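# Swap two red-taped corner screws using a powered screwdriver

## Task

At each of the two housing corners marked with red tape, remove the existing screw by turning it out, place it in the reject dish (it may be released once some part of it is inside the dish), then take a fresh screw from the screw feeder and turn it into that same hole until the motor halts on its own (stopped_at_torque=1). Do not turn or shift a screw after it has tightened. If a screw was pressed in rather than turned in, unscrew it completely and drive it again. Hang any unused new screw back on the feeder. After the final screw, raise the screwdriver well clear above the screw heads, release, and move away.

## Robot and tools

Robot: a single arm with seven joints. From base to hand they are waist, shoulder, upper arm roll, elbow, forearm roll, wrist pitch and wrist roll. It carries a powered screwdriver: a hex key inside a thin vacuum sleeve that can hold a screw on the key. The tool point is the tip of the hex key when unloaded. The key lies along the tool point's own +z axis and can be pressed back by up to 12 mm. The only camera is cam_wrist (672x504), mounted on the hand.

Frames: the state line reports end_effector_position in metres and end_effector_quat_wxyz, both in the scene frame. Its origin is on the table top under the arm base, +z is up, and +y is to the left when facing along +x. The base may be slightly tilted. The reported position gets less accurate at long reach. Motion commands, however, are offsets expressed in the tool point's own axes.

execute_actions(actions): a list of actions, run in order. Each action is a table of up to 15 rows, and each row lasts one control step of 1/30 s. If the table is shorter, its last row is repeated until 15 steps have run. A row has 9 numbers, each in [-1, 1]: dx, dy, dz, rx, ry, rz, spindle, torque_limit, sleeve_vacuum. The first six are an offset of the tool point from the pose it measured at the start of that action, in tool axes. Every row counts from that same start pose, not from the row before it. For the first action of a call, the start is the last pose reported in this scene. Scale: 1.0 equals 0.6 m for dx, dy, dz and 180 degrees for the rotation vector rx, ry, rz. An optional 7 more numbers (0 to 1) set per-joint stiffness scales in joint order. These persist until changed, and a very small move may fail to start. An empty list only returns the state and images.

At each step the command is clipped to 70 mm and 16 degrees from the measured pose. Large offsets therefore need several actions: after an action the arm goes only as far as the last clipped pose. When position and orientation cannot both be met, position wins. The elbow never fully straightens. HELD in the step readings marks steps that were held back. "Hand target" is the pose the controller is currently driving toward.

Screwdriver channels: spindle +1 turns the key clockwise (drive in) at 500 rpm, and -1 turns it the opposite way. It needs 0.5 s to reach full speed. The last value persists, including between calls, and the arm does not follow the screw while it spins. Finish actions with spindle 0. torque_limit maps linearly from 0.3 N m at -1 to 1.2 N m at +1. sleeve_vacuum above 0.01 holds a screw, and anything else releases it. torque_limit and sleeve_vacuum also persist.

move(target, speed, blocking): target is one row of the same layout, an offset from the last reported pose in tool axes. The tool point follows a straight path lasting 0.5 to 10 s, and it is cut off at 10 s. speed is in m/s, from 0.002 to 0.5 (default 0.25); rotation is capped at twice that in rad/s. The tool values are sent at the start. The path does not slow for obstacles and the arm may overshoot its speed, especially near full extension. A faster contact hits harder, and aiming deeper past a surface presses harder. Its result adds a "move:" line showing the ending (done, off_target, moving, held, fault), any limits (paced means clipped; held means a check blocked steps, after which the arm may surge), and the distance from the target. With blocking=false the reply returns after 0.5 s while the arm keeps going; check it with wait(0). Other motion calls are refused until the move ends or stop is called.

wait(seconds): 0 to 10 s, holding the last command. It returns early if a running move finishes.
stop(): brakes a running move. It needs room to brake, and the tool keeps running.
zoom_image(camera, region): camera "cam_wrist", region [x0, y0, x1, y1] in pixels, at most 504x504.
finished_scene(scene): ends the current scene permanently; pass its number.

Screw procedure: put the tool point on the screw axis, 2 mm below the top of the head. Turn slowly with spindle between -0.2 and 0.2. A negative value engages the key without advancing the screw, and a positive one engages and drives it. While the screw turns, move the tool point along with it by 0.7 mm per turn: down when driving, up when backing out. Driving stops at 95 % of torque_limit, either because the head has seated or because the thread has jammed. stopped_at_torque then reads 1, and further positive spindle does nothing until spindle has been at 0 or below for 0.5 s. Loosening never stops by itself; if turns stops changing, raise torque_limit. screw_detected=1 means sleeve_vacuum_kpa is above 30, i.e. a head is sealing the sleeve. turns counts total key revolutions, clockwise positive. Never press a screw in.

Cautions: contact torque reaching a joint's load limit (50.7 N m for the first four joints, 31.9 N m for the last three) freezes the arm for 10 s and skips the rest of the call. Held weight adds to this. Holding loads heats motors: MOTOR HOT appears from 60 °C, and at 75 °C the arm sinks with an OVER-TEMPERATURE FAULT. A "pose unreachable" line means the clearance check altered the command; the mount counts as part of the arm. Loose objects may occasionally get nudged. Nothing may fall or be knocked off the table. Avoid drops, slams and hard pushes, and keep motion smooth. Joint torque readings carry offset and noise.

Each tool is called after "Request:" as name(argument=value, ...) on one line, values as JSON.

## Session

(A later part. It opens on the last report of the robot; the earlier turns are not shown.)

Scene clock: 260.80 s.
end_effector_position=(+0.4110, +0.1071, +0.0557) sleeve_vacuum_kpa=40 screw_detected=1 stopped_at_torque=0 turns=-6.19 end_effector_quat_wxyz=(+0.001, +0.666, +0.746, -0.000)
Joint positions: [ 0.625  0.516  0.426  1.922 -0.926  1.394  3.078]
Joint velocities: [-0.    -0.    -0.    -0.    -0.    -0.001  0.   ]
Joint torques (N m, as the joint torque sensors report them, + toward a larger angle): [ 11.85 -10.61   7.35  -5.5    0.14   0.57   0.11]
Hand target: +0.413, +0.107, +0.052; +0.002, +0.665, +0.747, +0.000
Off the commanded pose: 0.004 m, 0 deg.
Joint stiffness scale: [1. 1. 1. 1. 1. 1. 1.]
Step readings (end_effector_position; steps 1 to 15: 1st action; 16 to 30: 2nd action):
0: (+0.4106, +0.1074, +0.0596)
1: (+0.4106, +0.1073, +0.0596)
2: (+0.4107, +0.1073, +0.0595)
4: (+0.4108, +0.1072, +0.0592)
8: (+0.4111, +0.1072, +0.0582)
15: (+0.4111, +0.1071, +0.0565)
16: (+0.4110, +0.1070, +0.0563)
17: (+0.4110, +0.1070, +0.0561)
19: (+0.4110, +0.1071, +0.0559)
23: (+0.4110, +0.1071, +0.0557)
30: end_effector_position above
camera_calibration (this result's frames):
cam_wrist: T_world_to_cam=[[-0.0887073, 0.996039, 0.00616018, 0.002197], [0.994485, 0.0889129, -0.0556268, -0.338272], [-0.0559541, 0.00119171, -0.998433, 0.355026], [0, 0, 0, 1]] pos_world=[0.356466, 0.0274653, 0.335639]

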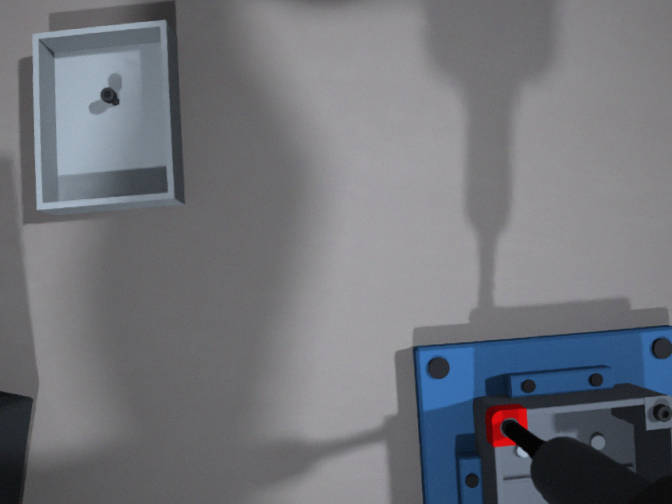

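Request:
execute_actions(actions=[[[-0.0005,0.003,0.005,-0.001,-0.0005,0,-1,0.5,1],[-0.0004,0.0024,0.004,-0.0008,-0.0004,0,-1,0.5,1],[-0.0003,0.0018,0.003,-0.0006,-0.0003,0,-1,0.5,1],[-0.0002,0.0012,0.002,-0.0004,-0.0002,0,-1,0.5,1],[-0.0001,0.0006,0.001,-0.0002,-0.0001,0,-1,0.5,1],[0,0,0,0,0,0,-1,0.5,1],[0.0002,-0.001,-0.001,0.0003,0.0002,0,-1,0.5,1],[0.0004,-0.002,-0.002,0.0006,0.0004,0,-1,0.5,1],[0.0006,-0.003,-0.0026,0.001,0.0005,0,-1,0.5,1],[0.0007,-0.0036,-0.003,0.0012,0.0006,0,-1,0.5,1],[0.0007,-0.0036,-0.0033,0.0012,0.0006,0,-1,0.5,1],[0.0007,-0.0036,-0.0036,0.0012,0.0006,0,-1,0.5,1],[0.0007,-0.0036,-0.0039,0.0012,0.0006,0,-1,0.5,1],[0.0007,-0.0036,-0.0042,0.0012,0.0006,0,-1,0.5,1],[0.0007,-0.0036,-0.0045,0.0012,0.0006,0,-1,0.5,1]],[[0.0007,-0.0036,-0.003,0.0012,0.0006,0,-1,0.5,1],[0.0007,-0.0036,-0.0033,0.0012,0.0006,0,-1,0.5,1],[0.0007,-0.0036,-0.0036,0.0012,0.0006,0,-1,0.5,1],[0.0007,-0.0036,-0.0039,0.0012,0.0006,0,-1,0.5,1],[0.0007,-0.0036,-0.0042,0.0012,0.0006,0,-1,0.5,1],[0.0007,-0.0036,-0.0046,0.0012,0.0006,0,-1,0.5,1],[0.0007,-0.0036,-0.0049,0.0012,0.0006,0,-1,0.5,1],[0.0007,-0.0036,-0.0052,0.0012,0.0006,0,-1,0.5,1],[0.0007,-0.0036,-0.0055,0.0012,0.0006,0,-1,0.5,1],[0.0007,-0.0036,-0.0058,0.0012,0.0006,0,-1,0.5,1],[0.0007,-0.0036,-0.0062,0.0012,0.0006,0,-1,0.5,1],[0.0007,-0.0036,-0.0065,0.0012,0.0006,0,-1,0.5,1],[0.0007,-0.0036,-0.0068,0.0012,0.0006,0,-1,0.5,1],[0.0007,-0.0036,-0.0071,0.0012,0.0006,0,-1,0.5,1],[0.0007,-0.0036,-0.0074,0.0012,0.0006,0,-1,0.5,1]],[[0.0007,-0.0036,-0.003,0.0012,0.0006,0,-1,0.5,1],[0.0007,-0.0036,-0.0033,0.0012,0.0006,0,-1,0.5,1],[0.0007,-0.0036,-0.0036,0.0012,0.0006,0,-1,0.5,1],[0.0007,-0.0036,-0.0039,0.0012,0.0006,0,-1,0.5,1],[0.0007,-0.0036,-0.0042,0.0012,0.0006,0,-1,0.5,1],[0.0007,-0.0036,-0.0046,0.0012,0.0006,0,-1,0.5,1],[0.0007,-0.0036,-0.0049,0.0012,0.0006,0,-1,0.5,1],[0.0007,-0.0036,-0.0052,0.0012,0.0006,0,-1,0.5,1],[0.0007,-0.0036,-0.0055,0.0012,0.0006,0,-1,0.5,1],[0.0007,-0.0036,-0.0058,0.0012,0.0006,0,-1,0.5,1],[0.0007,-0.0036,-0.0062,0.0012,0.0006,0,-1,0.5,1],[0.0007,-0.0036,-0.0065,0.0012,0.0006,0,-1,0.5,1],[0.0007,-0.0036,-0.0068,0.0012,0.0006,0,-1,0.5,1],[0.0007,-0.0036,-0.0071,0.0012,0.0006,0,-1,0.5,1],[0.0007,-0.0036,-0.0074,0.0012,0.0006,0,-1,0.5,1]],[[0.0007,-0.0036,-0.003,0.0012,0.0006,0,-1,0.5,1],[0.0007,-0.0036,-0.0033,0.0012,0.0006,0,-1,0.5,1],[0.0007,-0.0036,-0.0036,0.0012,0.0006,0,-1,0.5,1],[0.0007,-0.0036,-0.0039,0.0012,0.0006,0,-1,0.5,1],[0.0007,-0.0036,-0.0042,0.0012,0.0006,0,-1,0.5,1],[0.0007,-0.0036,-0.0046,0.0012,0.0006,0,-1,0.5,1],[0.0007,-0.0036,-0.0049,0.0012,0.0006,0,-1,0.5,1],[0.0007,-0.0036,-0.0052,0.0012,0.0006,0,-1,0.5,1],[0.0007,-0.0036,-0.0055,0.0012,0.0006,0,-1,0.5,1],[0.0007,-0.0036,-0.0058,0.0012,0.0006,0,-1,0.5,1],[0.0007,-0.0036,-0.0062,0.0012,0.0006,0,-1,0.5,1],[0.0007,-0.0036,-0.0065,0.0012,0.0006,0,-1,0.5,1],[0.0007,-0.0036,-0.0068,0.0012,0.0006,0,-1,0.5,1],[0.0007,-0.0036,-0.0071,0.0012,0.0006,0,-1,0.5,1],[0.0007,-0.0036,-0.0074,0.0012,0.0006,0,-1,0.5,1]],[[0.0007,-0.0036,-0.0035,0.0012,0.0006,0,-1,0.5,1],[0.0007,-0.0036,-0.004,0.0012,0.0006,0,-1,0.5,1],[0.0007,-0.0036,-0.0045,0.0012,0.0006,0,-1,0.5,1],[0.0007,-0.0036,-0.005,0.0012,0.0006,0,-1,0.5,1],[0.0007,-0.0036,-0.0056,0.0012,0.0006,0,-1,0.5,1],[0.0007,-0.0036,-0.0064,0.0012,0.0006,0,-1,0.5,1],[0.0007,-0.0036,-0.0075,0.0012,0.0006,0,-1,0.5,1],[0.0007,-0.0036,-0.009,0.0012,0.0006,0,0,0.5,1],[0.0007,-0.0036,-0.011,0.0012,0.0006,0,0,0.5,1],[0.0007,-0.0036,-0.013,0.0012,0.0006,0,0,0.5,1],[0.0007,-0.0036,-0.015,0.0012,0.0006,0,0,0.5,1],[0.0007,-0.0036,-0.017,0.0012,0.0006,0,0,0.5,1],[0.0007,-0.0036,-0.019,0.0012,0.0006,0,0,0.5,1],[0.0007,-0.0036,-0.021,0.0012,0.0006,0,0,0.5,1],[0.0007,-0.0036,-0.023,0.0012,0.0006,0,0,0.5,1]]])

Scene clock: 286.93 s.
end_effector_position=(+0.4108, +0.1073, +0.0714) sleeve_vacuum_kpa=40 screw_detected=1 stopped_at_torque=0 turns=-22.85 end_effector_quat_wxyz=(+0.000, +0.665, +0.747, +0.002)
Joint positions: [ 0.64   0.511  0.446  1.894 -0.909  1.438  3.076]
Joint velocities: [ 0.029 -0.013  0.038 -0.064  0.046  0.09  -0.02 ]
Joint torques (N m, as the joint torque sensors report them, + toward a larger angle): [ 13.14 -11.95   7.86  -6.33   0.26   0.91   0.4 ]
Hand target: +0.409, +0.107, +0.077; -0.001, +0.666, +0.746, +0.001
Off the commanded pose: 0.006 m, 0 deg.
Joint stiffness scale: [1. 1. 1. 1. 1. 1. 1.]
Step readings (end_effector_position; steps 1 to 15: 1st action; 16 to 30: 2nd action; 31 to 45: 3rd action; 46 to 60: 4th action; 61 to 75: 5th action):
0: (+0.4110, +0.1071, +0.0557)
1: (+0.4110, +0.1071, +0.0557)
2: (+0.4110, +0.1071, +0.0557)
4: (+0.4110, +0.1071, +0.0557)
8: (+0.4110, +0.1071, +0.0557)
15: (+0.4112, +0.1071, +0.0563)
16: (+0.4112, +0.1070, +0.0564)
17: (+0.4112, +0.1070, +0.0565)
19: (+0.4112, +0.1071, +0.0567)
23: (+0.4112, +0.1071, +0.0573)
30: (+0.4112, +0.1071, +0.0586)
31: (+0.4112, +0.1071, +0.0588)
32: (+0.4112, +0.1071, +0.0588)
34: (+0.4112, +0.1071, +0.0590)
38: (+0.4112, +0.1071, +0.0597)
45: (+0.4112, +0.1071, +0.0610)
46: (+0.4112, +0.1071, +0.0612)
47: (+0.4112, +0.1071, +0.0613)
49: (+0.4112, +0.1071, +0.0615)
53: (+0.4112, +0.1070, +0.0621)
60: (+0.4111, +0.1071, +0.0634)
61: (+0.4112, +0.1069, +0.0635)
62: (+0.4112, +0.1070, +0.0637)
64: (+0.4112, +0.1070, +0.0640)
68: (+0.4111, +0.1069, +0.0653)
75: end_effector_position above
camera_calibration (this result's frames):
cam_wrist: T_world_to_cam=[[-0.0917665, 0.995727, 0.0103283, 0.00281685], [0.994316, 0.0921889, -0.0532574, -0.337691], [-0.053982, 0.0053824, -0.998527, 0.369391], [0, 0, 0, 1]] pos_world=[0.35597, 0.0263383, 0.350833]

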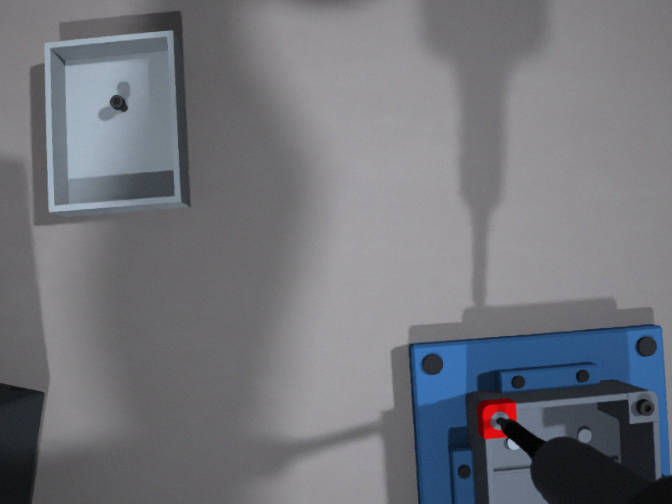

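Request:
move(target=[-0.305,-0.215,0.04,0.001,-0.0008,0,0,0.5,1], speed=0.25)

Scene clock: 293.93 s.
end_effector_position=(+0.3011, -0.0864, +0.0472) sleeve_vacuum_kpa=40 screw_detected=1 stopped_at_torque=0 turns=-22.85 end_effector_quat_wxyz=(-0.005, +0.666, +0.746, -0.002)
Joint positions: [ 0.945  0.98   0.45   1.776 -0.922  1.376  3.524]
Joint velocities: [ 0.005  0.006 -0.002 -0.001  0.     0.001 -0.   ]
Joint torques (N m, as the joint torque sensors report them, + toward a larger angle): [ 14.17 -14.8    8.58  -6.1    0.49   0.95   0.17]
Hand target: +0.304, -0.090, +0.047; +0.000, +0.665, +0.747, -0.002
Off the commanded pose: 0.004 m, 1 deg.
Joint stiffness scale: [1. 1. 1. 1. 1. 1. 1.]
move: off_target
camera_calibration (this result's frames):
cam_wrist: T_world_to_cam=[[-0.0886984, 0.995986, 0.0120104, 0.184922], [0.993762, 0.0893058, -0.066802, -0.211478], [-0.0676064, 0.00601026, -0.997694, 0.344532], [0, 0, 0, 1]] pos_world=[0.249854, -0.167365, 0.327389]

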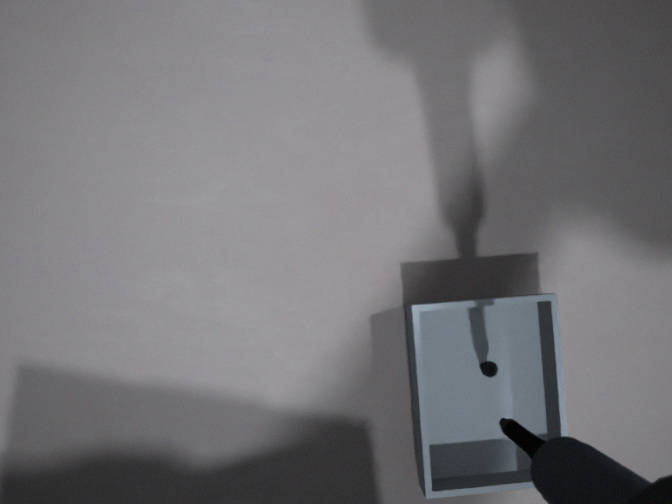

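Request:
move(target=[-0.003,0.009,0.049,-0.004,-0.002,0,0,0.5,1], speed=0.06)

Scene clock: 296.33 s.
end_effector_position=(+0.3048, -0.0858, +0.0205) sleeve_vacuum_kpa=40 screw_detected=1 stopped_at_torque=0 turns=-22.85 end_effector_quat_wxyz=(-0.001, +0.667, +0.745, +0.001)
Joint positions: [ 0.931  0.998  0.411  1.82  -0.966  1.312  3.546]
Joint velocities: [ 0.002 -0.    -0.009  0.001 -0.    -0.007 -0.   ]
Joint torques (N m, as the joint torque sensors report them, + toward a larger angle): [ 14.09 -14.85   8.69  -5.4    0.43   0.84   0.14]
Hand target: +0.306, -0.087, +0.018; +0.001, +0.666, +0.746, +0.000
Off the commanded pose: 0.004 m, 0 deg.
Joint stiffness scale: [1. 1. 1. 1. 1. 1. 1.]
move: off_target
camera_calibration (this result's frames):
cam_wrist: T_world_to_cam=[[-0.0867073, 0.99618, 0.0103289, 0.184415], [0.994583, 0.0871556, -0.0566441, -0.217637], [-0.057328, 0.00536146, -0.998341, 0.314974], [0, 0, 0, 1]] pos_world=[0.250505, -0.166431, 0.300219]

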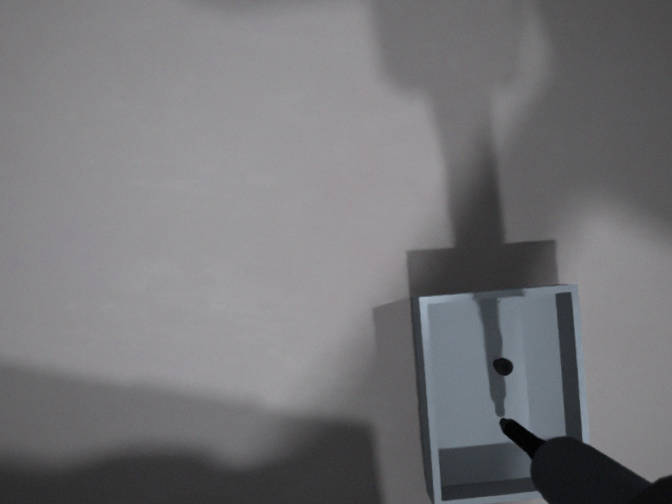

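Request:
execute_actions(actions=[[[0,0.002,0.004,0,0,0,0,0.5,0],[0,0.002,0.004,0,0,0,0,0.5,0],[0,0.002,0.004,0,0,0,0,0.5,0],[0,0.002,0.004,0,0,0,0,0.5,0],[0,0,0,0,0,0,0,0.5,0],[0,-0.002,-0.004,0,0,0,0,0.5,0],[0,-0.002,-0.008,0,0,0,0,0.5,0],[0,-0.002,-0.012,0,0,0,0,0.5,0],[0,-0.002,-0.016,0,0,0,0,0.5,0],[0,-0.002,-0.02,0,0,0,0,0.5,0],[0,-0.002,-0.024,0,0,0,0,0.5,0],[0,-0.002,-0.028,0,0,0,0,0.5,0],[0,-0.002,-0.032,0,0,0,0,0.5,0],[0,-0.002,-0.036,0,0,0,0,0.5,0],[0,-0.002,-0.04,0,0,0,0,0.5,0]]])

Scene clock: 301.70 s.
end_effector_position=(+0.3041, -0.0864, +0.0351) sleeve_vacuum_kpa=0 screw_detected=0 stopped_at_torque=0 turns=-22.85 end_effector_quat_wxyz=(-0.001, +0.666, +0.746, +0.000)
Joint positions: [ 0.942  0.986  0.43   1.799 -0.944  1.345  3.536]
Joint velocities: [ 0.045 -0.051  0.082 -0.109  0.1    0.164 -0.064]
Joint torques (N m, as the joint torque sensors report them, + toward a larger angle): [ 14.25 -14.66   8.49  -6.1    0.64   0.7    0.13]
Hand target: +0.304, -0.086, +0.044; -0.001, +0.667, +0.745, +0.001
Off the commanded pose: 0.009 m, 0 deg.
Joint stiffness scale: [1. 1. 1. 1. 1. 1. 1.]
Step readings (end_effector_position):
0: (+0.3048, -0.0858, +0.0204)
1: (+0.3048, -0.0858, +0.0204)
2: (+0.3048, -0.0858, +0.0204)
4: (+0.3048, -0.0858, +0.0204)
8: (+0.3050, -0.0862, +0.0213)
15: end_effector_position above
camera_calibration (this result's frames):
cam_wrist: T_world_to_cam=[[-0.0883463, 0.996042, 0.00975694, 0.185273], [0.994416, 0.0887613, -0.0570888, -0.215817], [-0.0577289, 0.00465887, -0.998321, 0.329588], [0, 0, 0, 1]] pos_world=[0.250007, -0.166919, 0.314907]

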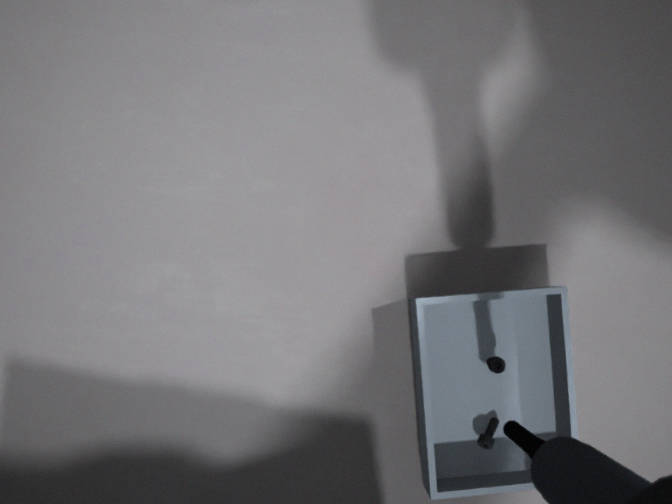

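Request:
move(target=[-0.06,0.104,-0.278,0,0,0,0,0.5,0], speed=0.25)

Scene clock: 305.03 s.
end_effector_position=(+0.3724, -0.1161, +0.1999) sleeve_vacuum_kpa=0 screw_detected=0 stopped_at_torque=0 turns=-22.85 end_effector_quat_wxyz=(+0.001, +0.662, +0.749, -0.001)
Joint positions: [ 1.062  0.99   0.505  1.221 -0.862  1.786  3.226]
Joint velocities: [ 0.004  0.008 -0.001 -0.004 -0.    -0.    -0.   ]
Joint torques (N m, as the joint torque sensors report them, + toward a larger angle): [ 15.82 -16.84   7.71  -6.57   0.12   1.12   0.09]
Hand target: +0.371, -0.115, +0.202; -0.001, +0.666, +0.746, +0.001
Off the commanded pose: 0.003 m, 1 deg.
Joint stiffness scale: [1. 1. 1. 1. 1. 1. 1.]
move: done
camera_calibration (this result's frames):
cam_wrist: T_world_to_cam=[[-0.098019, 0.99517, 0.00538111, 0.22366], [0.993566, 0.0981664, -0.0564817, -0.270467], [-0.0567371, -0.000189793, -0.998389, 0.497234], [0, 0, 0, 1]] pos_world=[0.318861, -0.195935, 0.479953]

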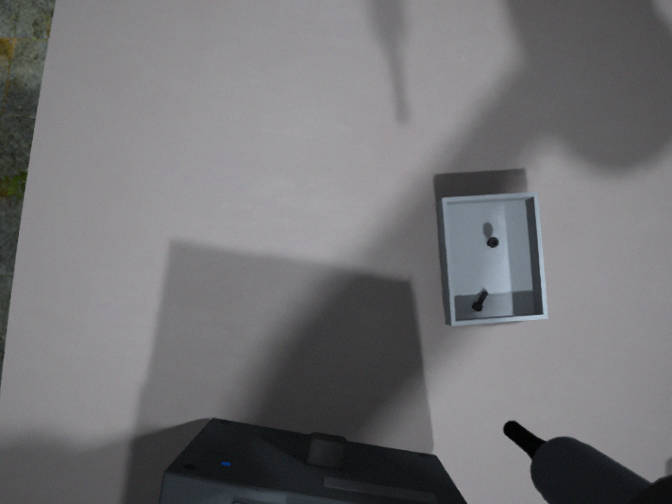

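Request:
move(target=[-0.116,0.105,0.018,0,0,0,0,0.5,1], speed=0.2)

Request:
zoom_image(camera="cam_wrist", region=[455, 387, 555, 467])

Scene clock: 308.33 s.
end_effector_position=(+0.4427, -0.1795, +0.1878) sleeve_vacuum_kpa=14 screw_detected=0 stopped_at_torque=0 turns=-22.85 end_effector_quat_wxyz=(+0.002, +0.661, +0.751, -0.006)
Joint positions: [ 1.075  1.185  0.438  0.816 -0.95   1.846  2.991]
Joint velocities: [ 0.005  0.007 -0.006 -0.005 -0.    -0.001 -0.003]
Joint torques (N m, as the joint torque sensors report them, + toward a larger angle): [ 18.37 -20.25   6.23  -5.88  -0.09   0.97   0.21]
Hand target: +0.443, -0.177, +0.189; +0.000, +0.662, +0.749, -0.001
Off the commanded pose: 0.003 m, 1 deg.
Joint stiffness scale: [1. 1. 1. 1. 1. 1. 1.]
move: done
camera_calibration (this result's frames):
cam_wrist: T_world_to_cam=[[-0.102867, 0.994692, -0.00246116, 0.297265], [0.992779, 0.102515, -0.062291, -0.332497], [-0.061708, -0.00885107, -0.998055, 0.489732], [0, 0, 0, 1]] pos_world=[0.390895, -0.257266, 0.4688]

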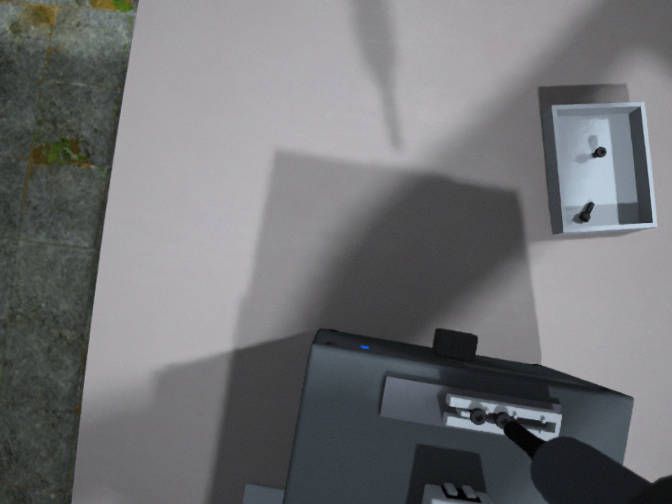

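Region (455, 387, 555, 467) of cam_wrist's 672x504 image, scaled by 5.040; it fills the top 403 rows of this view, and the rest is white.

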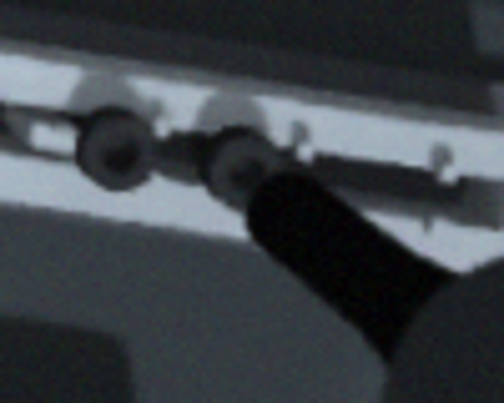

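Request:
move(target=[0.0022,0.0056,0.025,-0.003,0.0025,0,0,0.5,1], speed=0.035)

Request:
zoom_image(camera="cam_wrist", region=[455, 387, 555, 467])

Scene clock: 318.47 s.
end_effector_position=(+0.4423, -0.1776, +0.1746) sleeve_vacuum_kpa=14 screw_detected=0 stopped_at_torque=0 turns=-22.85 end_effector_quat_wxyz=(-0.001, +0.664, +0.748, -0.000)
Joint positions: [ 1.063  1.186  0.43   0.86  -0.95   1.821  3.003]
Joint velocities: [-0.001 -0.003 -0.004  0.003  0.    -0.003  0.   ]
Joint torques (N m, as the joint torque sensors report them, + toward a larger angle): [ 18.82 -19.81   6.64  -5.56   0.03   1.08   0.12]
Hand target: +0.446, -0.178, +0.173; +0.002, +0.661, +0.751, +0.000
Off the commanded pose: 0.004 m, 1 deg.
Joint stiffness scale: [1. 1. 1. 1. 1. 1. 1.]
move: off_target
camera_calibration (this result's frames):
cam_wrist: T_world_to_cam=[[-0.0939846, 0.995531, 0.00925621, 0.289477], [0.993858, 0.0943642, -0.057808, -0.335882], [-0.0584231, 0.00376629, -0.998285, 0.477395], [0, 0, 0, 1]] pos_world=[0.388917, -0.258286, 0.45448]

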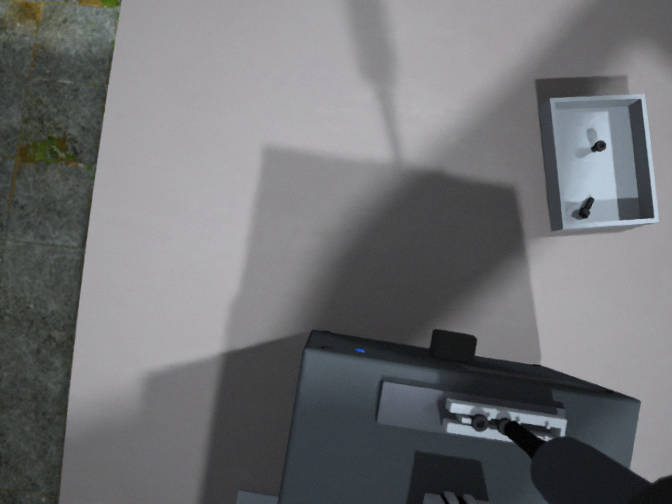

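Region (455, 387, 555, 467) of cam_wrist's 672x504 image, scaled by 5.040; it fills the top 403 rows of this view, and the rest is white.

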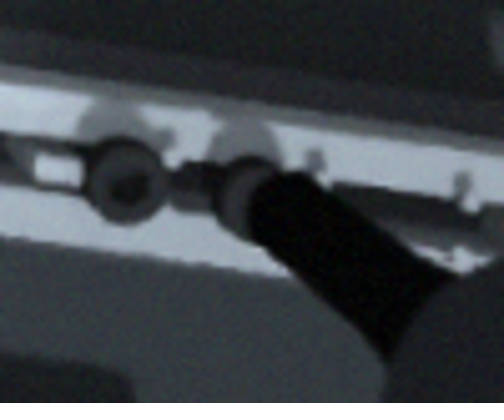

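Request:
execute_actions(actions=[[[-0.0012,0.0068,0.0035,-0.0015,-0.0013,0,0,0.5,1],[-0.0012,0.0068,0.004,-0.0015,-0.0013,0,0,0.5,1],[-0.0012,0.0068,0.0045,-0.0015,-0.0013,0,0,0.5,1],[-0.0012,0.0068,0.005,-0.0015,-0.0013,0,0,0.5,1],[-0.0012,0.0068,0.0055,-0.0015,-0.0013,0,0,0.5,1],[-0.0012,0.0068,0.006,-0.0015,-0.0013,0,0,0.5,1],[-0.0012,0.0068,0.0065,-0.0015,-0.0013,0,0,0.5,1],[-0.0012,0.0068,0.007,-0.0015,-0.0013,0,0,0.5,1],[-0.0012,0.0068,0.0075,-0.0015,-0.0013,0,0,0.5,1],[-0.0012,0.0068,0.008,-0.0015,-0.0013,0,0,0.5,1],[-0.0012,0.0068,0.0085,-0.0015,-0.0013,0,0,0.5,1]]])

Request:
zoom_image(camera="cam_wrist", region=[455, 387, 555, 467])

Scene clock: 325.80 s.
end_effector_position=(+0.4427, -0.1775, +0.1714) sleeve_vacuum_kpa=14 screw_detected=0 stopped_at_torque=0 turns=-22.85 end_effector_quat_wxyz=(-0.001, +0.666, +0.746, -0.000)
Joint positions: [ 1.058  1.184  0.43   0.871 -0.95   1.812  3.003]
Joint velocities: [-0.004 -0.001  0.001  0.006 -0.    -0.002  0.   ]
Joint torques (N m, as the joint torque sensors report them, + toward a larger angle): [ 18.78 -19.92   6.73  -5.32   0.12   0.97   0.18]
Hand target: +0.446, -0.178, +0.170; +0.002, +0.664, +0.748, +0.000
Off the commanded pose: 0.004 m, 0 deg.
Joint stiffness scale: [1. 1. 1. 1. 1. 1. 1.]
Step readings (end_effector_position):
0: (+0.4424, -0.1775, +0.1746)
1: (+0.4424, -0.1775, +0.1746)
2: (+0.4425, -0.1774, +0.1745)
4: (+0.4425, -0.1774, +0.1740)
8: (+0.4426, -0.1775, +0.1729)
15: end_effector_position above
camera_calibration (this result's frames):
cam_wrist: T_world_to_cam=[[-0.0889939, 0.995992, 0.00894591, 0.287411], [0.994324, 0.0893635, -0.0577354, -0.337544], [-0.0583034, 0.00375704, -0.998292, 0.474173], [0, 0, 0, 1]] pos_world=[0.388852, -0.257876, 0.451304]

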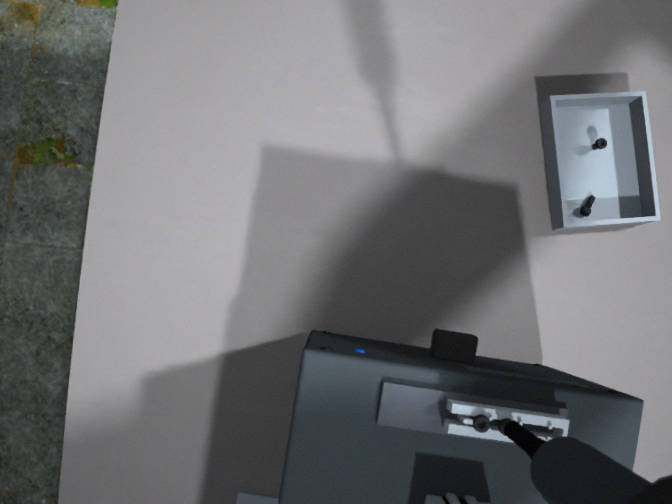

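Region (455, 387, 555, 467) of cam_wrist's 672x504 image, scaled by 5.040; it fills the top 403 rows of this view, and the rest is white.

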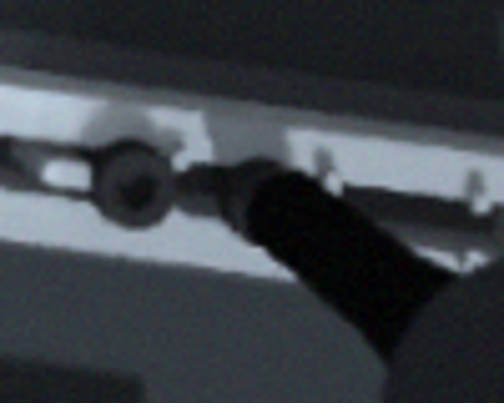

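Request:
execute_actions(actions=[[[-0.0014,0.0074,0.0033,-0.0015,-0.0013,0,-0.1,0.5,1],[-0.0014,0.0074,0.0036,-0.0015,-0.0013,0,-0.1,0.5,1],[-0.0014,0.0074,0.004,-0.0015,-0.0013,0,-0.1,0.5,1],[-0.0014,0.0074,0.0044,-0.0015,-0.0013,0,-0.1,0.5,1],[-0.0014,0.0074,0.0049,-0.0015,-0.0013,0,-0.1,0.5,1],[-0.0014,0.0074,0.0054,-0.0015,-0.0013,0,-0.1,0.5,1],[-0.0014,0.0074,0.0059,-0.0015,-0.0013,0,-0.1,0.5,1],[-0.0014,0.0074,0.0064,-0.0015,-0.0013,0,-0.1,0.5,1],[-0.0014,0.0074,0.007,-0.0015,-0.0013,0,-0.1,0.5,1],[-0.0014,0.0074,0.0076,-0.0015,-0.0013,0,-0.1,0.5,1],[-0.0014,0.0074,0.0082,-0.0015,-0.0013,0,-0.1,0.5,1],[-0.0014,0.0074,0.0088,-0.0015,-0.0013,0,-0.1,0.5,1],[-0.0014,0.0074,0.0094,-0.0015,-0.0013,0,-0.1,0.5,1],[-0.0014,0.0074,0.01,-0.0015,-0.0013,0,-0.1,0.5,1]],[[-0.0012,0.0055,0.006,-0.001,-0.001,0,-0.1,0.5,1],[-0.0012,0.0055,0.006,-0.001,-0.001,0,-0.1,0.5,1],[-0.0012,0.0055,0.006,-0.001,-0.001,0,-0.1,0.5,1],[-0.0012,0.0055,0.006,-0.001,-0.001,0,-0.1,0.5,1],[-0.0012,0.0055,0.006,-0.001,-0.001,0,-0.1,0.5,1],[-0.0012,0.0055,0.006,-0.001,-0.001,0,-0.1,0.5,1],[-0.0012,0.0055,0.006,-0.001,-0.001,0,0.1,-1,1],[-0.0012,0.0055,0.006,-0.001,-0.001,0,0.1,-1,1],[-0.0012,0.0055,0.006,-0.001,-0.001,0,0.1,-1,1],[-0.0012,0.0055,0.006,-0.001,-0.001,0,0.1,-1,1],[-0.0012,0.0055,0.006,-0.001,-0.001,0,0.1,-1,1],[-0.0012,0.0055,0.006,-0.001,-0.001,0,0.1,-1,1],[-0.0012,0.0055,0.006,-0.001,-0.001,0,0,-1,1]]])

Scene clock: 337.67 s.
end_effector_position=(+0.4432, -0.1775, +0.1674) sleeve_vacuum_kpa=40 screw_detected=1 stopped_at_torque=0 turns=-23.27 end_effector_quat_wxyz=(-0.001, +0.668, +0.744, -0.001)
Joint positions: [ 1.052  1.182  0.43   0.886 -0.95   1.801  3.003]
Joint velocities: [ 0.001 -0.    -0.     0.    -0.    -0.    -0.   ]
Joint torques (N m, as the joint torque sensors report them, + toward a larger angle): [ 17.56 -18.36   6.36  -5.42   0.16   0.69   0.2 ]
Hand target: +0.446, -0.178, +0.164; +0.001, +0.668, +0.745, -0.001
Off the commanded pose: 0.004 m, 0 deg.
Joint stiffness scale: [1. 1. 1. 1. 1. 1. 1.]
Step readings (end_effector_position; steps 1 to 15: 1st action; 16 to 30: 2nd action):
0: (+0.4428, -0.1774, +0.1713)
1: (+0.4428, -0.1774, +0.1713)
2: (+0.4428, -0.1773, +0.1713)
4: (+0.4429, -0.1774, +0.1710)
8: (+0.4430, -0.1776, +0.1701)
15: (+0.4431, -0.1779, +0.1679)
16: (+0.4431, -0.1778, +0.1676)
17: (+0.4430, -0.1777, +0.1674)
19: (+0.4430, -0.1776, +0.1673)
23: (+0.4431, -0.1776, +0.1673)
30: end_effector_position above
camera_calibration (this result's frames):
cam_wrist: T_world_to_cam=[[-0.0826539, 0.996548, 0.00783537, 0.284952], [0.994876, 0.0829695, -0.0577686, -0.339668], [-0.0582193, 0.00302042, -0.998299, 0.469966], [0, 0, 0, 1]] pos_world=[0.388841, -0.257205, 0.447312]

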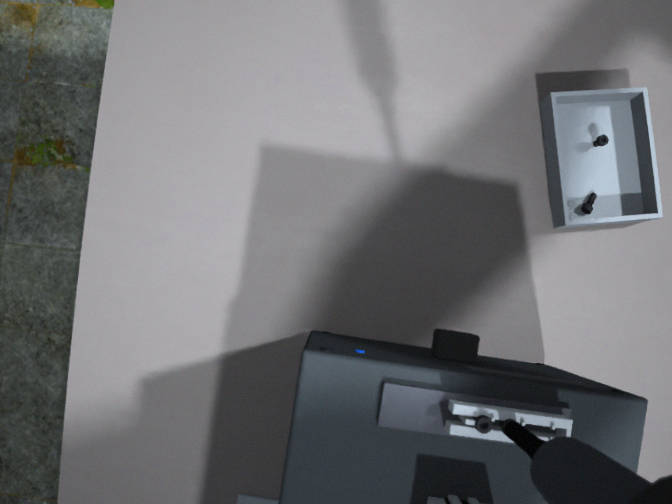

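Request:
move(target=[0.0012,-0.004,-0.053,0.001,0.001,0,0,0.5,1], speed=0.05)

Scene clock: 340.20 s.
end_effector_position=(+0.4431, -0.1778, +0.1974) sleeve_vacuum_kpa=40 screw_detected=1 stopped_at_torque=0 turns=-23.27 end_effector_quat_wxyz=(-0.001, +0.665, +0.747, -0.002)
Joint positions: [ 1.095  1.195  0.43   0.775 -0.95   1.875  2.961]
Joint velocities: [ 0.005  0.005  0.001 -0.004  0.     0.    -0.001]
Joint torques (N m, as the joint torque sensors report them, + toward a larger angle): [ 18.57 -19.54   6.14  -5.35  -0.04   0.95   0.03]
Hand target: +0.441, -0.177, +0.199; -0.003, +0.668, +0.744, -0.001
Off the commanded pose: 0.003 m, 1 deg.
Joint stiffness scale: [1. 1. 1. 1. 1. 1. 1.]
move: done
camera_calibration (this result's frames):
cam_wrist: T_world_to_cam=[[-0.0908071, 0.995849, 0.00628211, 0.288828], [0.994084, 0.09102, -0.0592602, -0.335746], [-0.0595859, 0.000863707, -0.998223, 0.500172], [0, 0, 0, 1]] pos_world=[0.389791, -0.257502, 0.477573]

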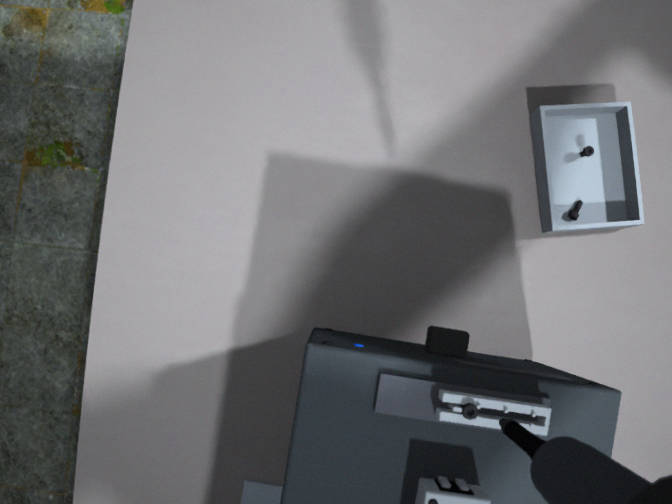

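Request:
move(target=[0.479,0.006,0.18,-0.002,0.0004,0,0,0.5,1], speed=0.25)

Scene clock: 345.77 s.
end_effector_position=(+0.4148, +0.1100, +0.0906) sleeve_vacuum_kpa=40 screw_detected=1 stopped_at_torque=0 turns=-23.27 end_effector_quat_wxyz=(+0.001, +0.664, +0.748, +0.007)
Joint positions: [ 0.654  0.504  0.471  1.856 -0.896  1.494  3.067]
Joint velocities: [-0.01  -0.007  0.005  0.001 -0.    -0.001 -0.   ]
Joint torques (N m, as the joint torque sensors report them, + toward a larger angle): [ 12.83 -11.61   7.99  -6.34  -0.04   1.04   0.21]
Hand target: +0.413, +0.108, +0.089; +0.002, +0.665, +0.746, +0.002
Off the commanded pose: 0.003 m, 1 deg.
Joint stiffness scale: [1. 1. 1. 1. 1. 1. 1.]
move: done
camera_calibration (this result's frames):
cam_wrist: T_world_to_cam=[[-0.0940365, 0.995443, 0.0158469, 0.000796712], [0.99449, 0.0946635, -0.0450428, -0.341971], [-0.0463377, 0.0115239, -0.998859, 0.385011], [0, 0, 0, 1]] pos_world=[0.358002, 0.0271423, 0.369156]

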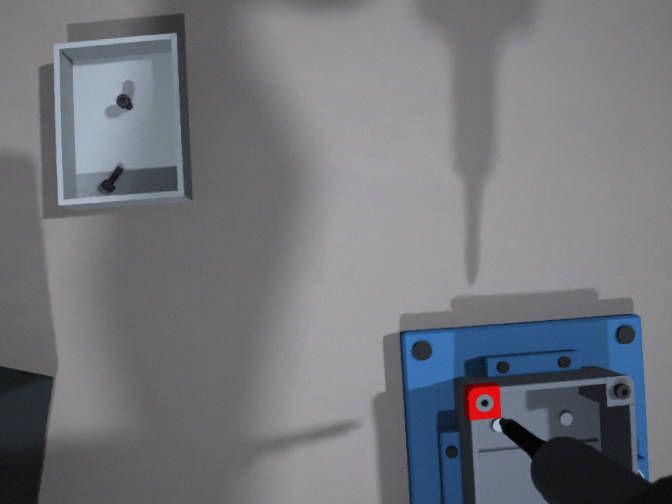

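Request:
move(target=[-0.0054,-0.0031,0.0372,0.0024,-0.0031,0,0,0.5,1], speed=0.04)

Request:
zoom_image(camera="cam_wrist", region=[455, 387, 555, 467])

Scene clock: 352.40 s.
end_effector_position=(+0.4110, +0.1072, +0.0710) sleeve_vacuum_kpa=40 screw_detected=1 stopped_at_torque=0 turns=-23.27 end_effector_quat_wxyz=(-0.000, +0.665, +0.747, -0.001)
Joint positions: [ 0.632  0.51   0.453  1.892 -0.907  1.439  3.07 ]
Joint velocities: [-0.001 -0.003 -0.008  0.001  0.    -0.006  0.   ]
Joint torques (N m, as the joint torque sensors report them, + toward a larger angle): [ 13.1  -11.65   7.74  -6.33   0.08   0.93   0.2 ]
Hand target: +0.413, +0.107, +0.068; +0.002, +0.664, +0.748, +0.001
Off the commanded pose: 0.004 m, 0 deg.
Joint stiffness scale: [1. 1. 1. 1. 1. 1. 1.]
move: off_target
camera_calibration (this result's frames):
cam_wrist: T_world_to_cam=[[-0.0901888, 0.995897, 0.00736382, 0.00247295], [0.994253, 0.0904631, -0.0572468, -0.337393], [-0.0576781, 0.00215848, -0.998333, 0.370851], [0, 0, 0, 1]] pos_world=[0.357067, 0.0272583, 0.3509]

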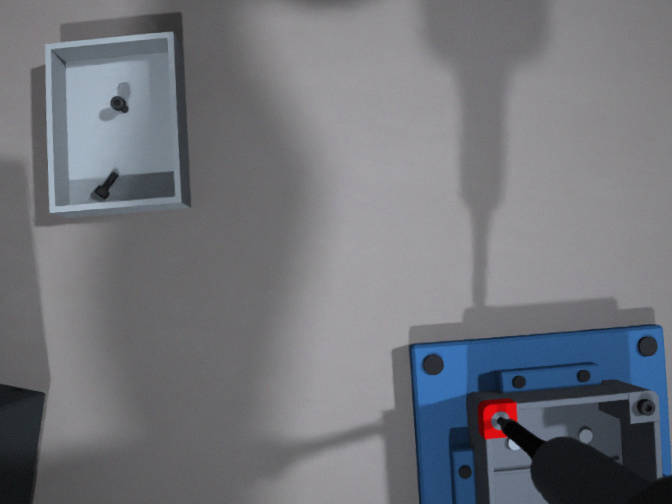

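Region (455, 387, 555, 467) of cam_wrist's 672x504 image, scaled by 5.040; it fills the top 403 rows of this view, and the rest is white.

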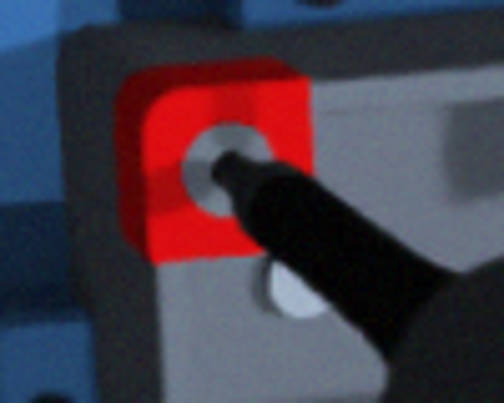

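Aligned. Drive.

Request:
execute_actions(actions=[[[-0.001,0.004,0.0052,-0.0016,-0.0005,0,0,0.5,1],[-0.001,0.004,0.0058,-0.0016,-0.0005,0,0,0.5,1],[-0.001,0.004,0.0064,-0.0016,-0.0005,0,0,0.5,1],[-0.001,0.004,0.007,-0.0016,-0.0005,0,0,0.5,1],[-0.001,0.004,0.0076,-0.0016,-0.0005,0,0,0.5,1],[-0.001,0.004,0.0082,-0.0016,-0.0005,0,0,0.5,1],[-0.001,0.004,0.0088,-0.0016,-0.0005,0,0,0.5,1],[-0.001,0.004,0.0094,-0.0016,-0.0005,0,0.2,0.5,1],[-0.001,0.004,0.01,-0.0016,-0.0005,0,0.2,0.5,1],[-0.001,0.004,0.0106,-0.0016,-0.0005,0,0.2,0.5,1],[-0.001,0.004,0.0112,-0.0016,-0.0005,0,0.2,0.5,1],[-0.001,0.004,0.0118,-0.0016,-0.0005,0,0.2,0.5,1],[-0.001,0.004,0.0124,-0.0016,-0.0005,0,0.2,0.5,1],[-0.001,0.004,0.013,-0.0016,-0.0005,0,0.2,0.5,1]],[[-0.0007,0.0037,0.0057,-0.0012,-0.0006,0,0.2,0.5,1],[-0.0007,0.0037,0.0059,-0.0012,-0.0006,0,0.2,0.5,1],[-0.0007,0.0037,0.0061,-0.0012,-0.0006,0,0.2,0.5,1],[-0.0007,0.0037,0.0063,-0.0012,-0.0006,0,0.2,0.5,1],[-0.0007,0.0037,0.0065,-0.0012,-0.0006,0,0.2,0.5,1],[-0.0007,0.0037,0.0067,-0.0012,-0.0006,0,0.2,0.5,1],[-0.0007,0.0037,0.0069,-0.0012,-0.0006,0,0.2,0.5,1],[-0.0007,0.0037,0.0071,-0.0012,-0.0006,0,0.2,0.5,1],[-0.0007,0.0037,0.0073,-0.0012,-0.0006,0,0.2,0.5,1],[-0.0007,0.0037,0.0075,-0.0012,-0.0006,0,0.2,0.5,1],[-0.0007,0.0037,0.0077,-0.0012,-0.0006,0,0.2,0.5,1],[-0.0007,0.0037,0.0079,-0.0012,-0.0006,0,0.2,0.5,1],[-0.0007,0.0037,0.0081,-0.0012,-0.0006,0,0.2,0.5,1],[-0.0007,0.0037,0.0083,-0.0012,-0.0006,0,0.2,0.5,1]],[[-0.0007,0.0037,0.006,-0.0012,-0.0006,0,1,0.5,1],[-0.0007,0.0037,0.0062,-0.0012,-0.0006,0,1,0.5,1],[-0.0007,0.0037,0.0064,-0.0012,-0.0006,0,1,0.5,1],[-0.0007,0.0037,0.0067,-0.0012,-0.0006,0,1,0.5,1],[-0.0007,0.0037,0.007,-0.0012,-0.0006,0,1,0.5,1],[-0.0007,0.0037,0.0073,-0.0012,-0.0006,0,1,0.5,1],[-0.0007,0.0037,0.0076,-0.0012,-0.0006,0,1,0.5,1],[-0.0007,0.0037,0.0079,-0.0012,-0.0006,0,1,0.5,1],[-0.0007,0.0037,0.0082,-0.0012,-0.0006,0,1,0.5,1],[-0.0007,0.0037,0.0085,-0.0012,-0.0006,0,1,0.5,1],[-0.0007,0.0037,0.0088,-0.0012,-0.0006,0,1,0.5,1],[-0.0007,0.0037,0.0091,-0.0012,-0.0006,0,1,0.5,1],[-0.0007,0.0037,0.0094,-0.0012,-0.0006,0,1,0.5,1],[-0.0007,0.0037,0.0097,-0.0012,-0.0006,0,1,0.5,1],[-0.0007,0.0037,0.01,-0.0012,-0.0006,0,1,0.5,1]],[[-0.0007,0.0037,0.0064,-0.0012,-0.0006,0,1,0.5,1],[-0.0007,0.0037,0.0067,-0.0012,-0.0006,0,1,0.5,1],[-0.0007,0.0037,0.007,-0.0012,-0.0006,0,1,0.5,1],[-0.0007,0.0037,0.0074,-0.0012,-0.0006,0,1,0.5,1],[-0.0007,0.0037,0.0077,-0.0012,-0.0006,0,1,0.5,1],[-0.0007,0.0037,0.008,-0.0012,-0.0006,0,1,0.5,1],[-0.0007,0.0037,0.0083,-0.0012,-0.0006,0,1,0.5,1],[-0.0007,0.0037,0.0087,-0.0012,-0.0006,0,1,0.5,1],[-0.0007,0.0037,0.009,-0.0012,-0.0006,0,1,0.5,1],[-0.0007,0.0037,0.0093,-0.0012,-0.0006,0,1,0.5,1],[-0.0007,0.0037,0.0096,-0.0012,-0.0006,0,1,0.5,1],[-0.0007,0.0037,0.01,-0.0012,-0.0006,0,1,0.5,1],[-0.0007,0.0037,0.0103,-0.0012,-0.0006,0,1,0.5,1],[-0.0007,0.0037,0.0106,-0.0012,-0.0006,0,1,0.5,1],[-0.0007,0.0037,0.0109,-0.0012,-0.0006,0,1,0.5,1]],[[-0.0007,0.0037,0.0064,-0.0012,-0.0006,0,1,0.5,1],[-0.0007,0.0037,0.0067,-0.0012,-0.0006,0,1,0.5,1],[-0.0007,0.0037,0.007,-0.0012,-0.0006,0,1,0.5,1],[-0.0007,0.0037,0.0074,-0.0012,-0.0006,0,1,0.5,1],[-0.0007,0.0037,0.0077,-0.0012,-0.0006,0,1,0.5,1],[-0.0007,0.0037,0.008,-0.0012,-0.0006,0,1,0.5,1],[-0.0007,0.0037,0.0083,-0.0012,-0.0006,0,1,0.5,1],[-0.0007,0.0037,0.0087,-0.0012,-0.0006,0,1,0.5,1],[-0.0007,0.0037,0.009,-0.0012,-0.0006,0,1,0.5,1],[-0.0007,0.0037,0.0093,-0.0012,-0.0006,0,1,0.5,1],[-0.0007,0.0037,0.0096,-0.0012,-0.0006,0,1,0.5,1],[-0.0007,0.0037,0.01,-0.0012,-0.0006,0,1,0.5,1],[-0.0007,0.0037,0.0103,-0.0012,-0.0006,0,1,0.5,1],[-0.0007,0.0037,0.0106,-0.0012,-0.0006,0,1,0.5,1],[-0.0007,0.0037,0.0109,-0.0012,-0.0006,0,1,0.5,1]],[[-0.0007,0.0037,0.0074,-0.0012,-0.0006,0,1,0.5,1],[-0.0007,0.0037,0.0074,-0.0012,-0.0006,0,1,0.5,1],[-0.0007,0.0037,0.0074,-0.0012,-0.0006,0,1,0.5,1],[-0.0007,0.0037,0.0074,-0.0012,-0.0006,0,1,0.5,1],[-0.0007,0.0037,0.0074,-0.0012,-0.0006,0,1,0.5,1],[-0.0007,0.0037,0.0074,-0.0012,-0.0006,0,1,0.5,1],[-0.0007,0.0037,0.0074,-0.0012,-0.0006,0,1,0.5,1],[-0.0007,0.0037,0.0074,-0.0012,-0.0006,0,1,0.5,1],[-0.0007,0.0037,0.0074,-0.0012,-0.0006,0,1,0.5,1],[-0.0007,0.0037,0.0074,-0.0012,-0.0006,0,1,0.5,1],[-0.0007,0.0037,0.0074,-0.0012,-0.0006,0,1,0.5,1],[-0.0007,0.0037,0.0074,-0.0012,-0.0006,0,1,0.5,1],[-0.0007,0.0037,0.0074,-0.0012,-0.0006,0,1,0.5,1],[-0.0007,0.0037,0.0074,-0.0012,-0.0006,0,1,0.5,1],[-0.0007,0.0037,0.0074,-0.0012,-0.0006,0,0,0.5,1]]])

Scene clock: 380.07 s.
end_effector_position=(+0.4110, +0.1071, +0.0566) sleeve_vacuum_kpa=40 screw_detected=1 stopped_at_torque=1 turns=-8.86 end_effector_quat_wxyz=(+0.002, +0.670, +0.743, -0.001)
Joint positions: [ 0.618  0.512  0.439  1.926 -0.927  1.396  3.071]
Joint velocities: [ 0.001  0.    -0.     0.    -0.    -0.001 -0.   ]
Joint torques (N m, as the joint torque sensors report them, + toward a larger angle): [ 11.99 -10.81   7.56  -5.4    0.14   0.6    0.1 ]
Hand target: +0.413, +0.107, +0.054; +0.004, +0.670, +0.743, -0.000
Off the commanded pose: 0.004 m, 0 deg.
Joint stiffness scale: [1. 1. 1. 1. 1. 1. 1.]
Step readings (end_effector_position; steps 1 to 15: 1st action; 16 to 30: 2nd action; 31 to 45: 3rd action; 46 to 60: 4th action; 61 to 75: 5th action; 76 to 90: 6th action):
0: (+0.4110, +0.1073, +0.0708)
1: (+0.4110, +0.1073, +0.0708)
2: (+0.4109, +0.1072, +0.0706)
4: (+0.4108, +0.1071, +0.0702)
8: (+0.4109, +0.1072, +0.0689)
15: (+0.4110, +0.1072, +0.0664)
16: (+0.4109, +0.1072, +0.0662)
17: (+0.4108, +0.1072, +0.0660)
19: (+0.4109, +0.1071, +0.0658)
23: (+0.4110, +0.1071, +0.0656)
30: (+0.4111, +0.1070, +0.0651)
31: (+0.4110, +0.1069, +0.0650)
32: (+0.4110, +0.1069, +0.0649)
34: (+0.4110, +0.1070, +0.0647)
38: (+0.4110, +0.1070, +0.0642)
45: (+0.4111, +0.1071, +0.0631)
46: (+0.4110, +0.1071, +0.0630)
47: (+0.4110, +0.1071, +0.0628)
49: (+0.4110, +0.1071, +0.0625)
53: (+0.4110, +0.1071, +0.0619)
60: (+0.4111, +0.1071, +0.0606)
61: (+0.4110, +0.1071, +0.0604)
62: (+0.4110, +0.1071, +0.0603)
64: (+0.4110, +0.1070, +0.0600)
68: (+0.4110, +0.1071, +0.0593)
75: (+0.4111, +0.1071, +0.0579)
76: (+0.4111, +0.1070, +0.0577)
77: (+0.4110, +0.1070, +0.0574)
79: (+0.4110, +0.1071, +0.0571)
83: (+0.4110, +0.1071, +0.0566)
90: end_effector_position above
camera_calibration (this result's frames):
cam_wrist: T_world_to_cam=[[-0.0781389, 0.99694, 0.00234856, -0.0020098], [0.995439, 0.0781502, -0.0547082, -0.337503], [-0.0547243, -0.00193699, -0.9985, 0.355735], [0, 0, 0, 1]] pos_world=[0.355275, 0.0290686, 0.336742]

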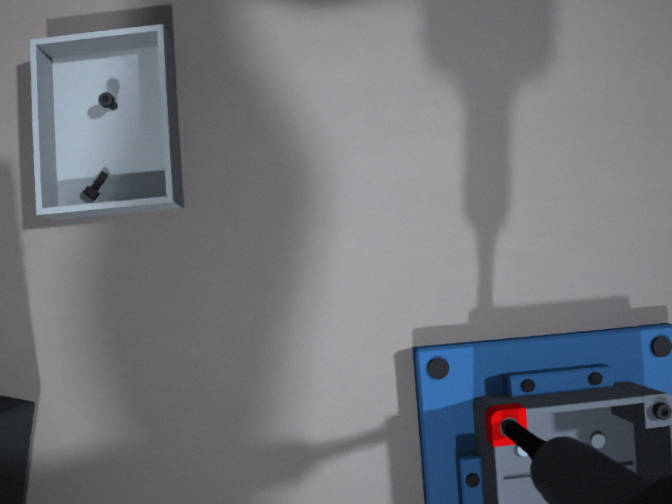

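Request:
execute_actions(actions=[[[-0.0005,0.003,0.004,-0.001,-0.0004,0,0,0.5,0],[-0.0003,0.0015,0.001,-0.0005,-0.0002,0,0,0.5,0],[0,0,-0.002,0,0,0,0,0.5,0],[0.0004,-0.002,-0.005,0.0006,0.0003,0,0,0.5,0],[0.0007,-0.0036,-0.008,0.0012,0.0006,0,0,0.5,0],[0.0007,-0.0036,-0.011,0.0012,0.0006,0,0,0.5,0],[0.0007,-0.0036,-0.014,0.0012,0.0006,0,0,0.5,0],[0.0007,-0.0036,-0.017,0.0012,0.0006,0,0,0.5,0],[0.0007,-0.0036,-0.020,0.0012,0.0006,0,0,0.5,0],[0.0007,-0.0036,-0.023,0.0012,0.0006,0,0,0.5,0],[0.0007,-0.0036,-0.026,0.0012,0.0006,0,0,0.5,0],[0.0007,-0.0036,-0.029,0.0012,0.0006,0,0,0.5,0],[0.0007,-0.0036,-0.032,0.0012,0.0006,0,0,0.5,0]]])

Request:
move(target=[0,0,-0.2,0,0,0,0,0.5,0], speed=0.2)

Scene clock: 386.00 s.
end_effector_position=(+0.4104, +0.1075, +0.0710) sleeve_vacuum_kpa=0 screw_detected=0 stopped_at_torque=1 turns=-8.86 end_effector_quat_wxyz=(+0.001, +0.668, +0.744, -0.001)
Joint positions: [ 0.632  0.505  0.454  1.898 -0.906  1.435  3.064]
Joint velocities: [ 0.026 -0.015  0.039 -0.051  0.021  0.061 -0.01 ]
Joint torques (N m, as the joint torque sensors report them, + toward a larger angle): [ 12.6  -11.31   8.    -5.7   -0.17   0.83   0.4 ]
Hand target: +0.409, +0.107, +0.076; +0.001, +0.670, +0.743, -0.002
Off the commanded pose: 0.005 m, 0 deg.
Joint stiffness scale: [1. 1. 1. 1. 1. 1. 1.]
Step readings (end_effector_position):
0: (+0.4110, +0.1071, +0.0566)
1: (+0.4110, +0.1071, +0.0566)
2: (+0.4110, +0.1071, +0.0566)
4: (+0.4111, +0.1070, +0.0567)
8: (+0.4107, +0.1073, +0.0600)
15: end_effector_position above
camera_calibration (this result's frames):
cam_wrist: T_world_to_cam=[[-0.0817821, 0.996641, 0.00440205, -0.0011709], [0.995069, 0.0819003, -0.0559515, -0.336364], [-0.0561241, -0.00019549, -0.998424, 0.370475], [0, 0, 0, 1]] pos_world=[0.355402, 0.0287877, 0.351076]

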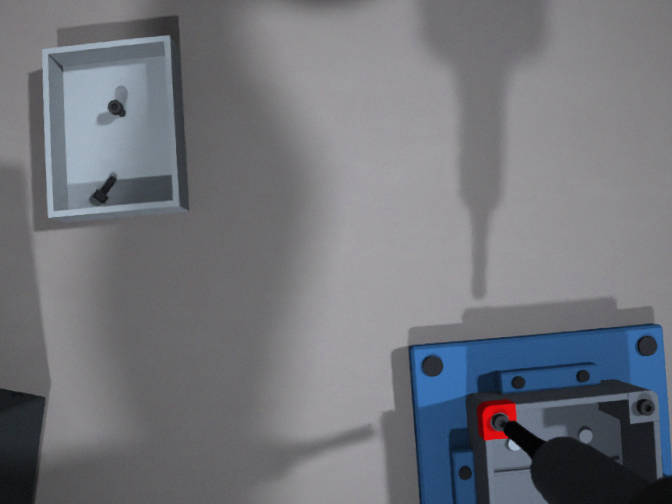

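Scene clock: 387.10 s.
end_effector_position=(+0.4139, +0.1083, +0.1891) sleeve_vacuum_kpa=0 screw_detected=0 stopped_at_torque=1 turns=-8.86 end_effector_quat_wxyz=(+0.004, +0.665, +0.747, +0.000)
Joint positions: [ 0.763  0.485  0.547  1.628 -0.809  1.746  3.005]
Joint velocities: [ 0.001  0.004  0.003 -0.002 -0.     0.003 -0.   ]
Joint torques (N m, as the joint torque sensors report them, + toward a larger angle): [ 12.6  -10.52   7.93  -6.99  -0.07   0.74   0.11]
Hand target: +0.411, +0.108, +0.191; +0.001, +0.668, +0.744, -0.001
Off the commanded pose: 0.004 m, 1 deg.
Joint stiffness scale: [1. 1. 1. 1. 1. 1. 1.]
move: off_target
camera_calibration (this result's frames):
cam_wrist: T_world_to_cam=[[-0.09144, 0.995809, 0.00191832, 0.00242089], [0.994572, 0.0914221, -0.049675, -0.335308], [-0.0496422, -0.00263437, -0.998764, 0.486198], [0, 0, 0, 1]] pos_world=[0.357846, 0.0295247, 0.468936]

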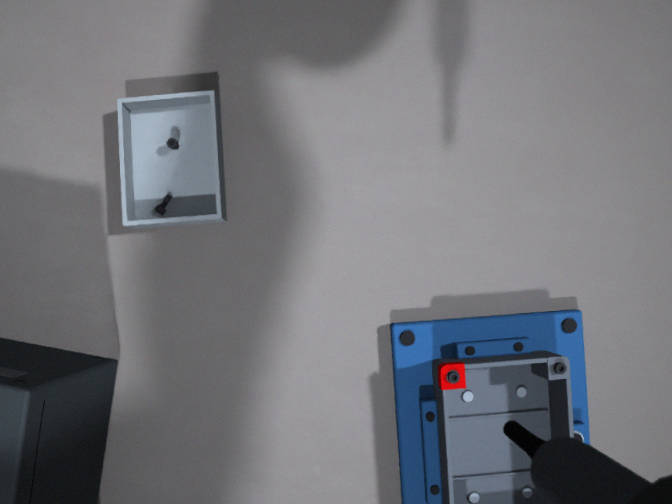

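Request:
finished_scene(scene=2)

The scene is finished: the task was done.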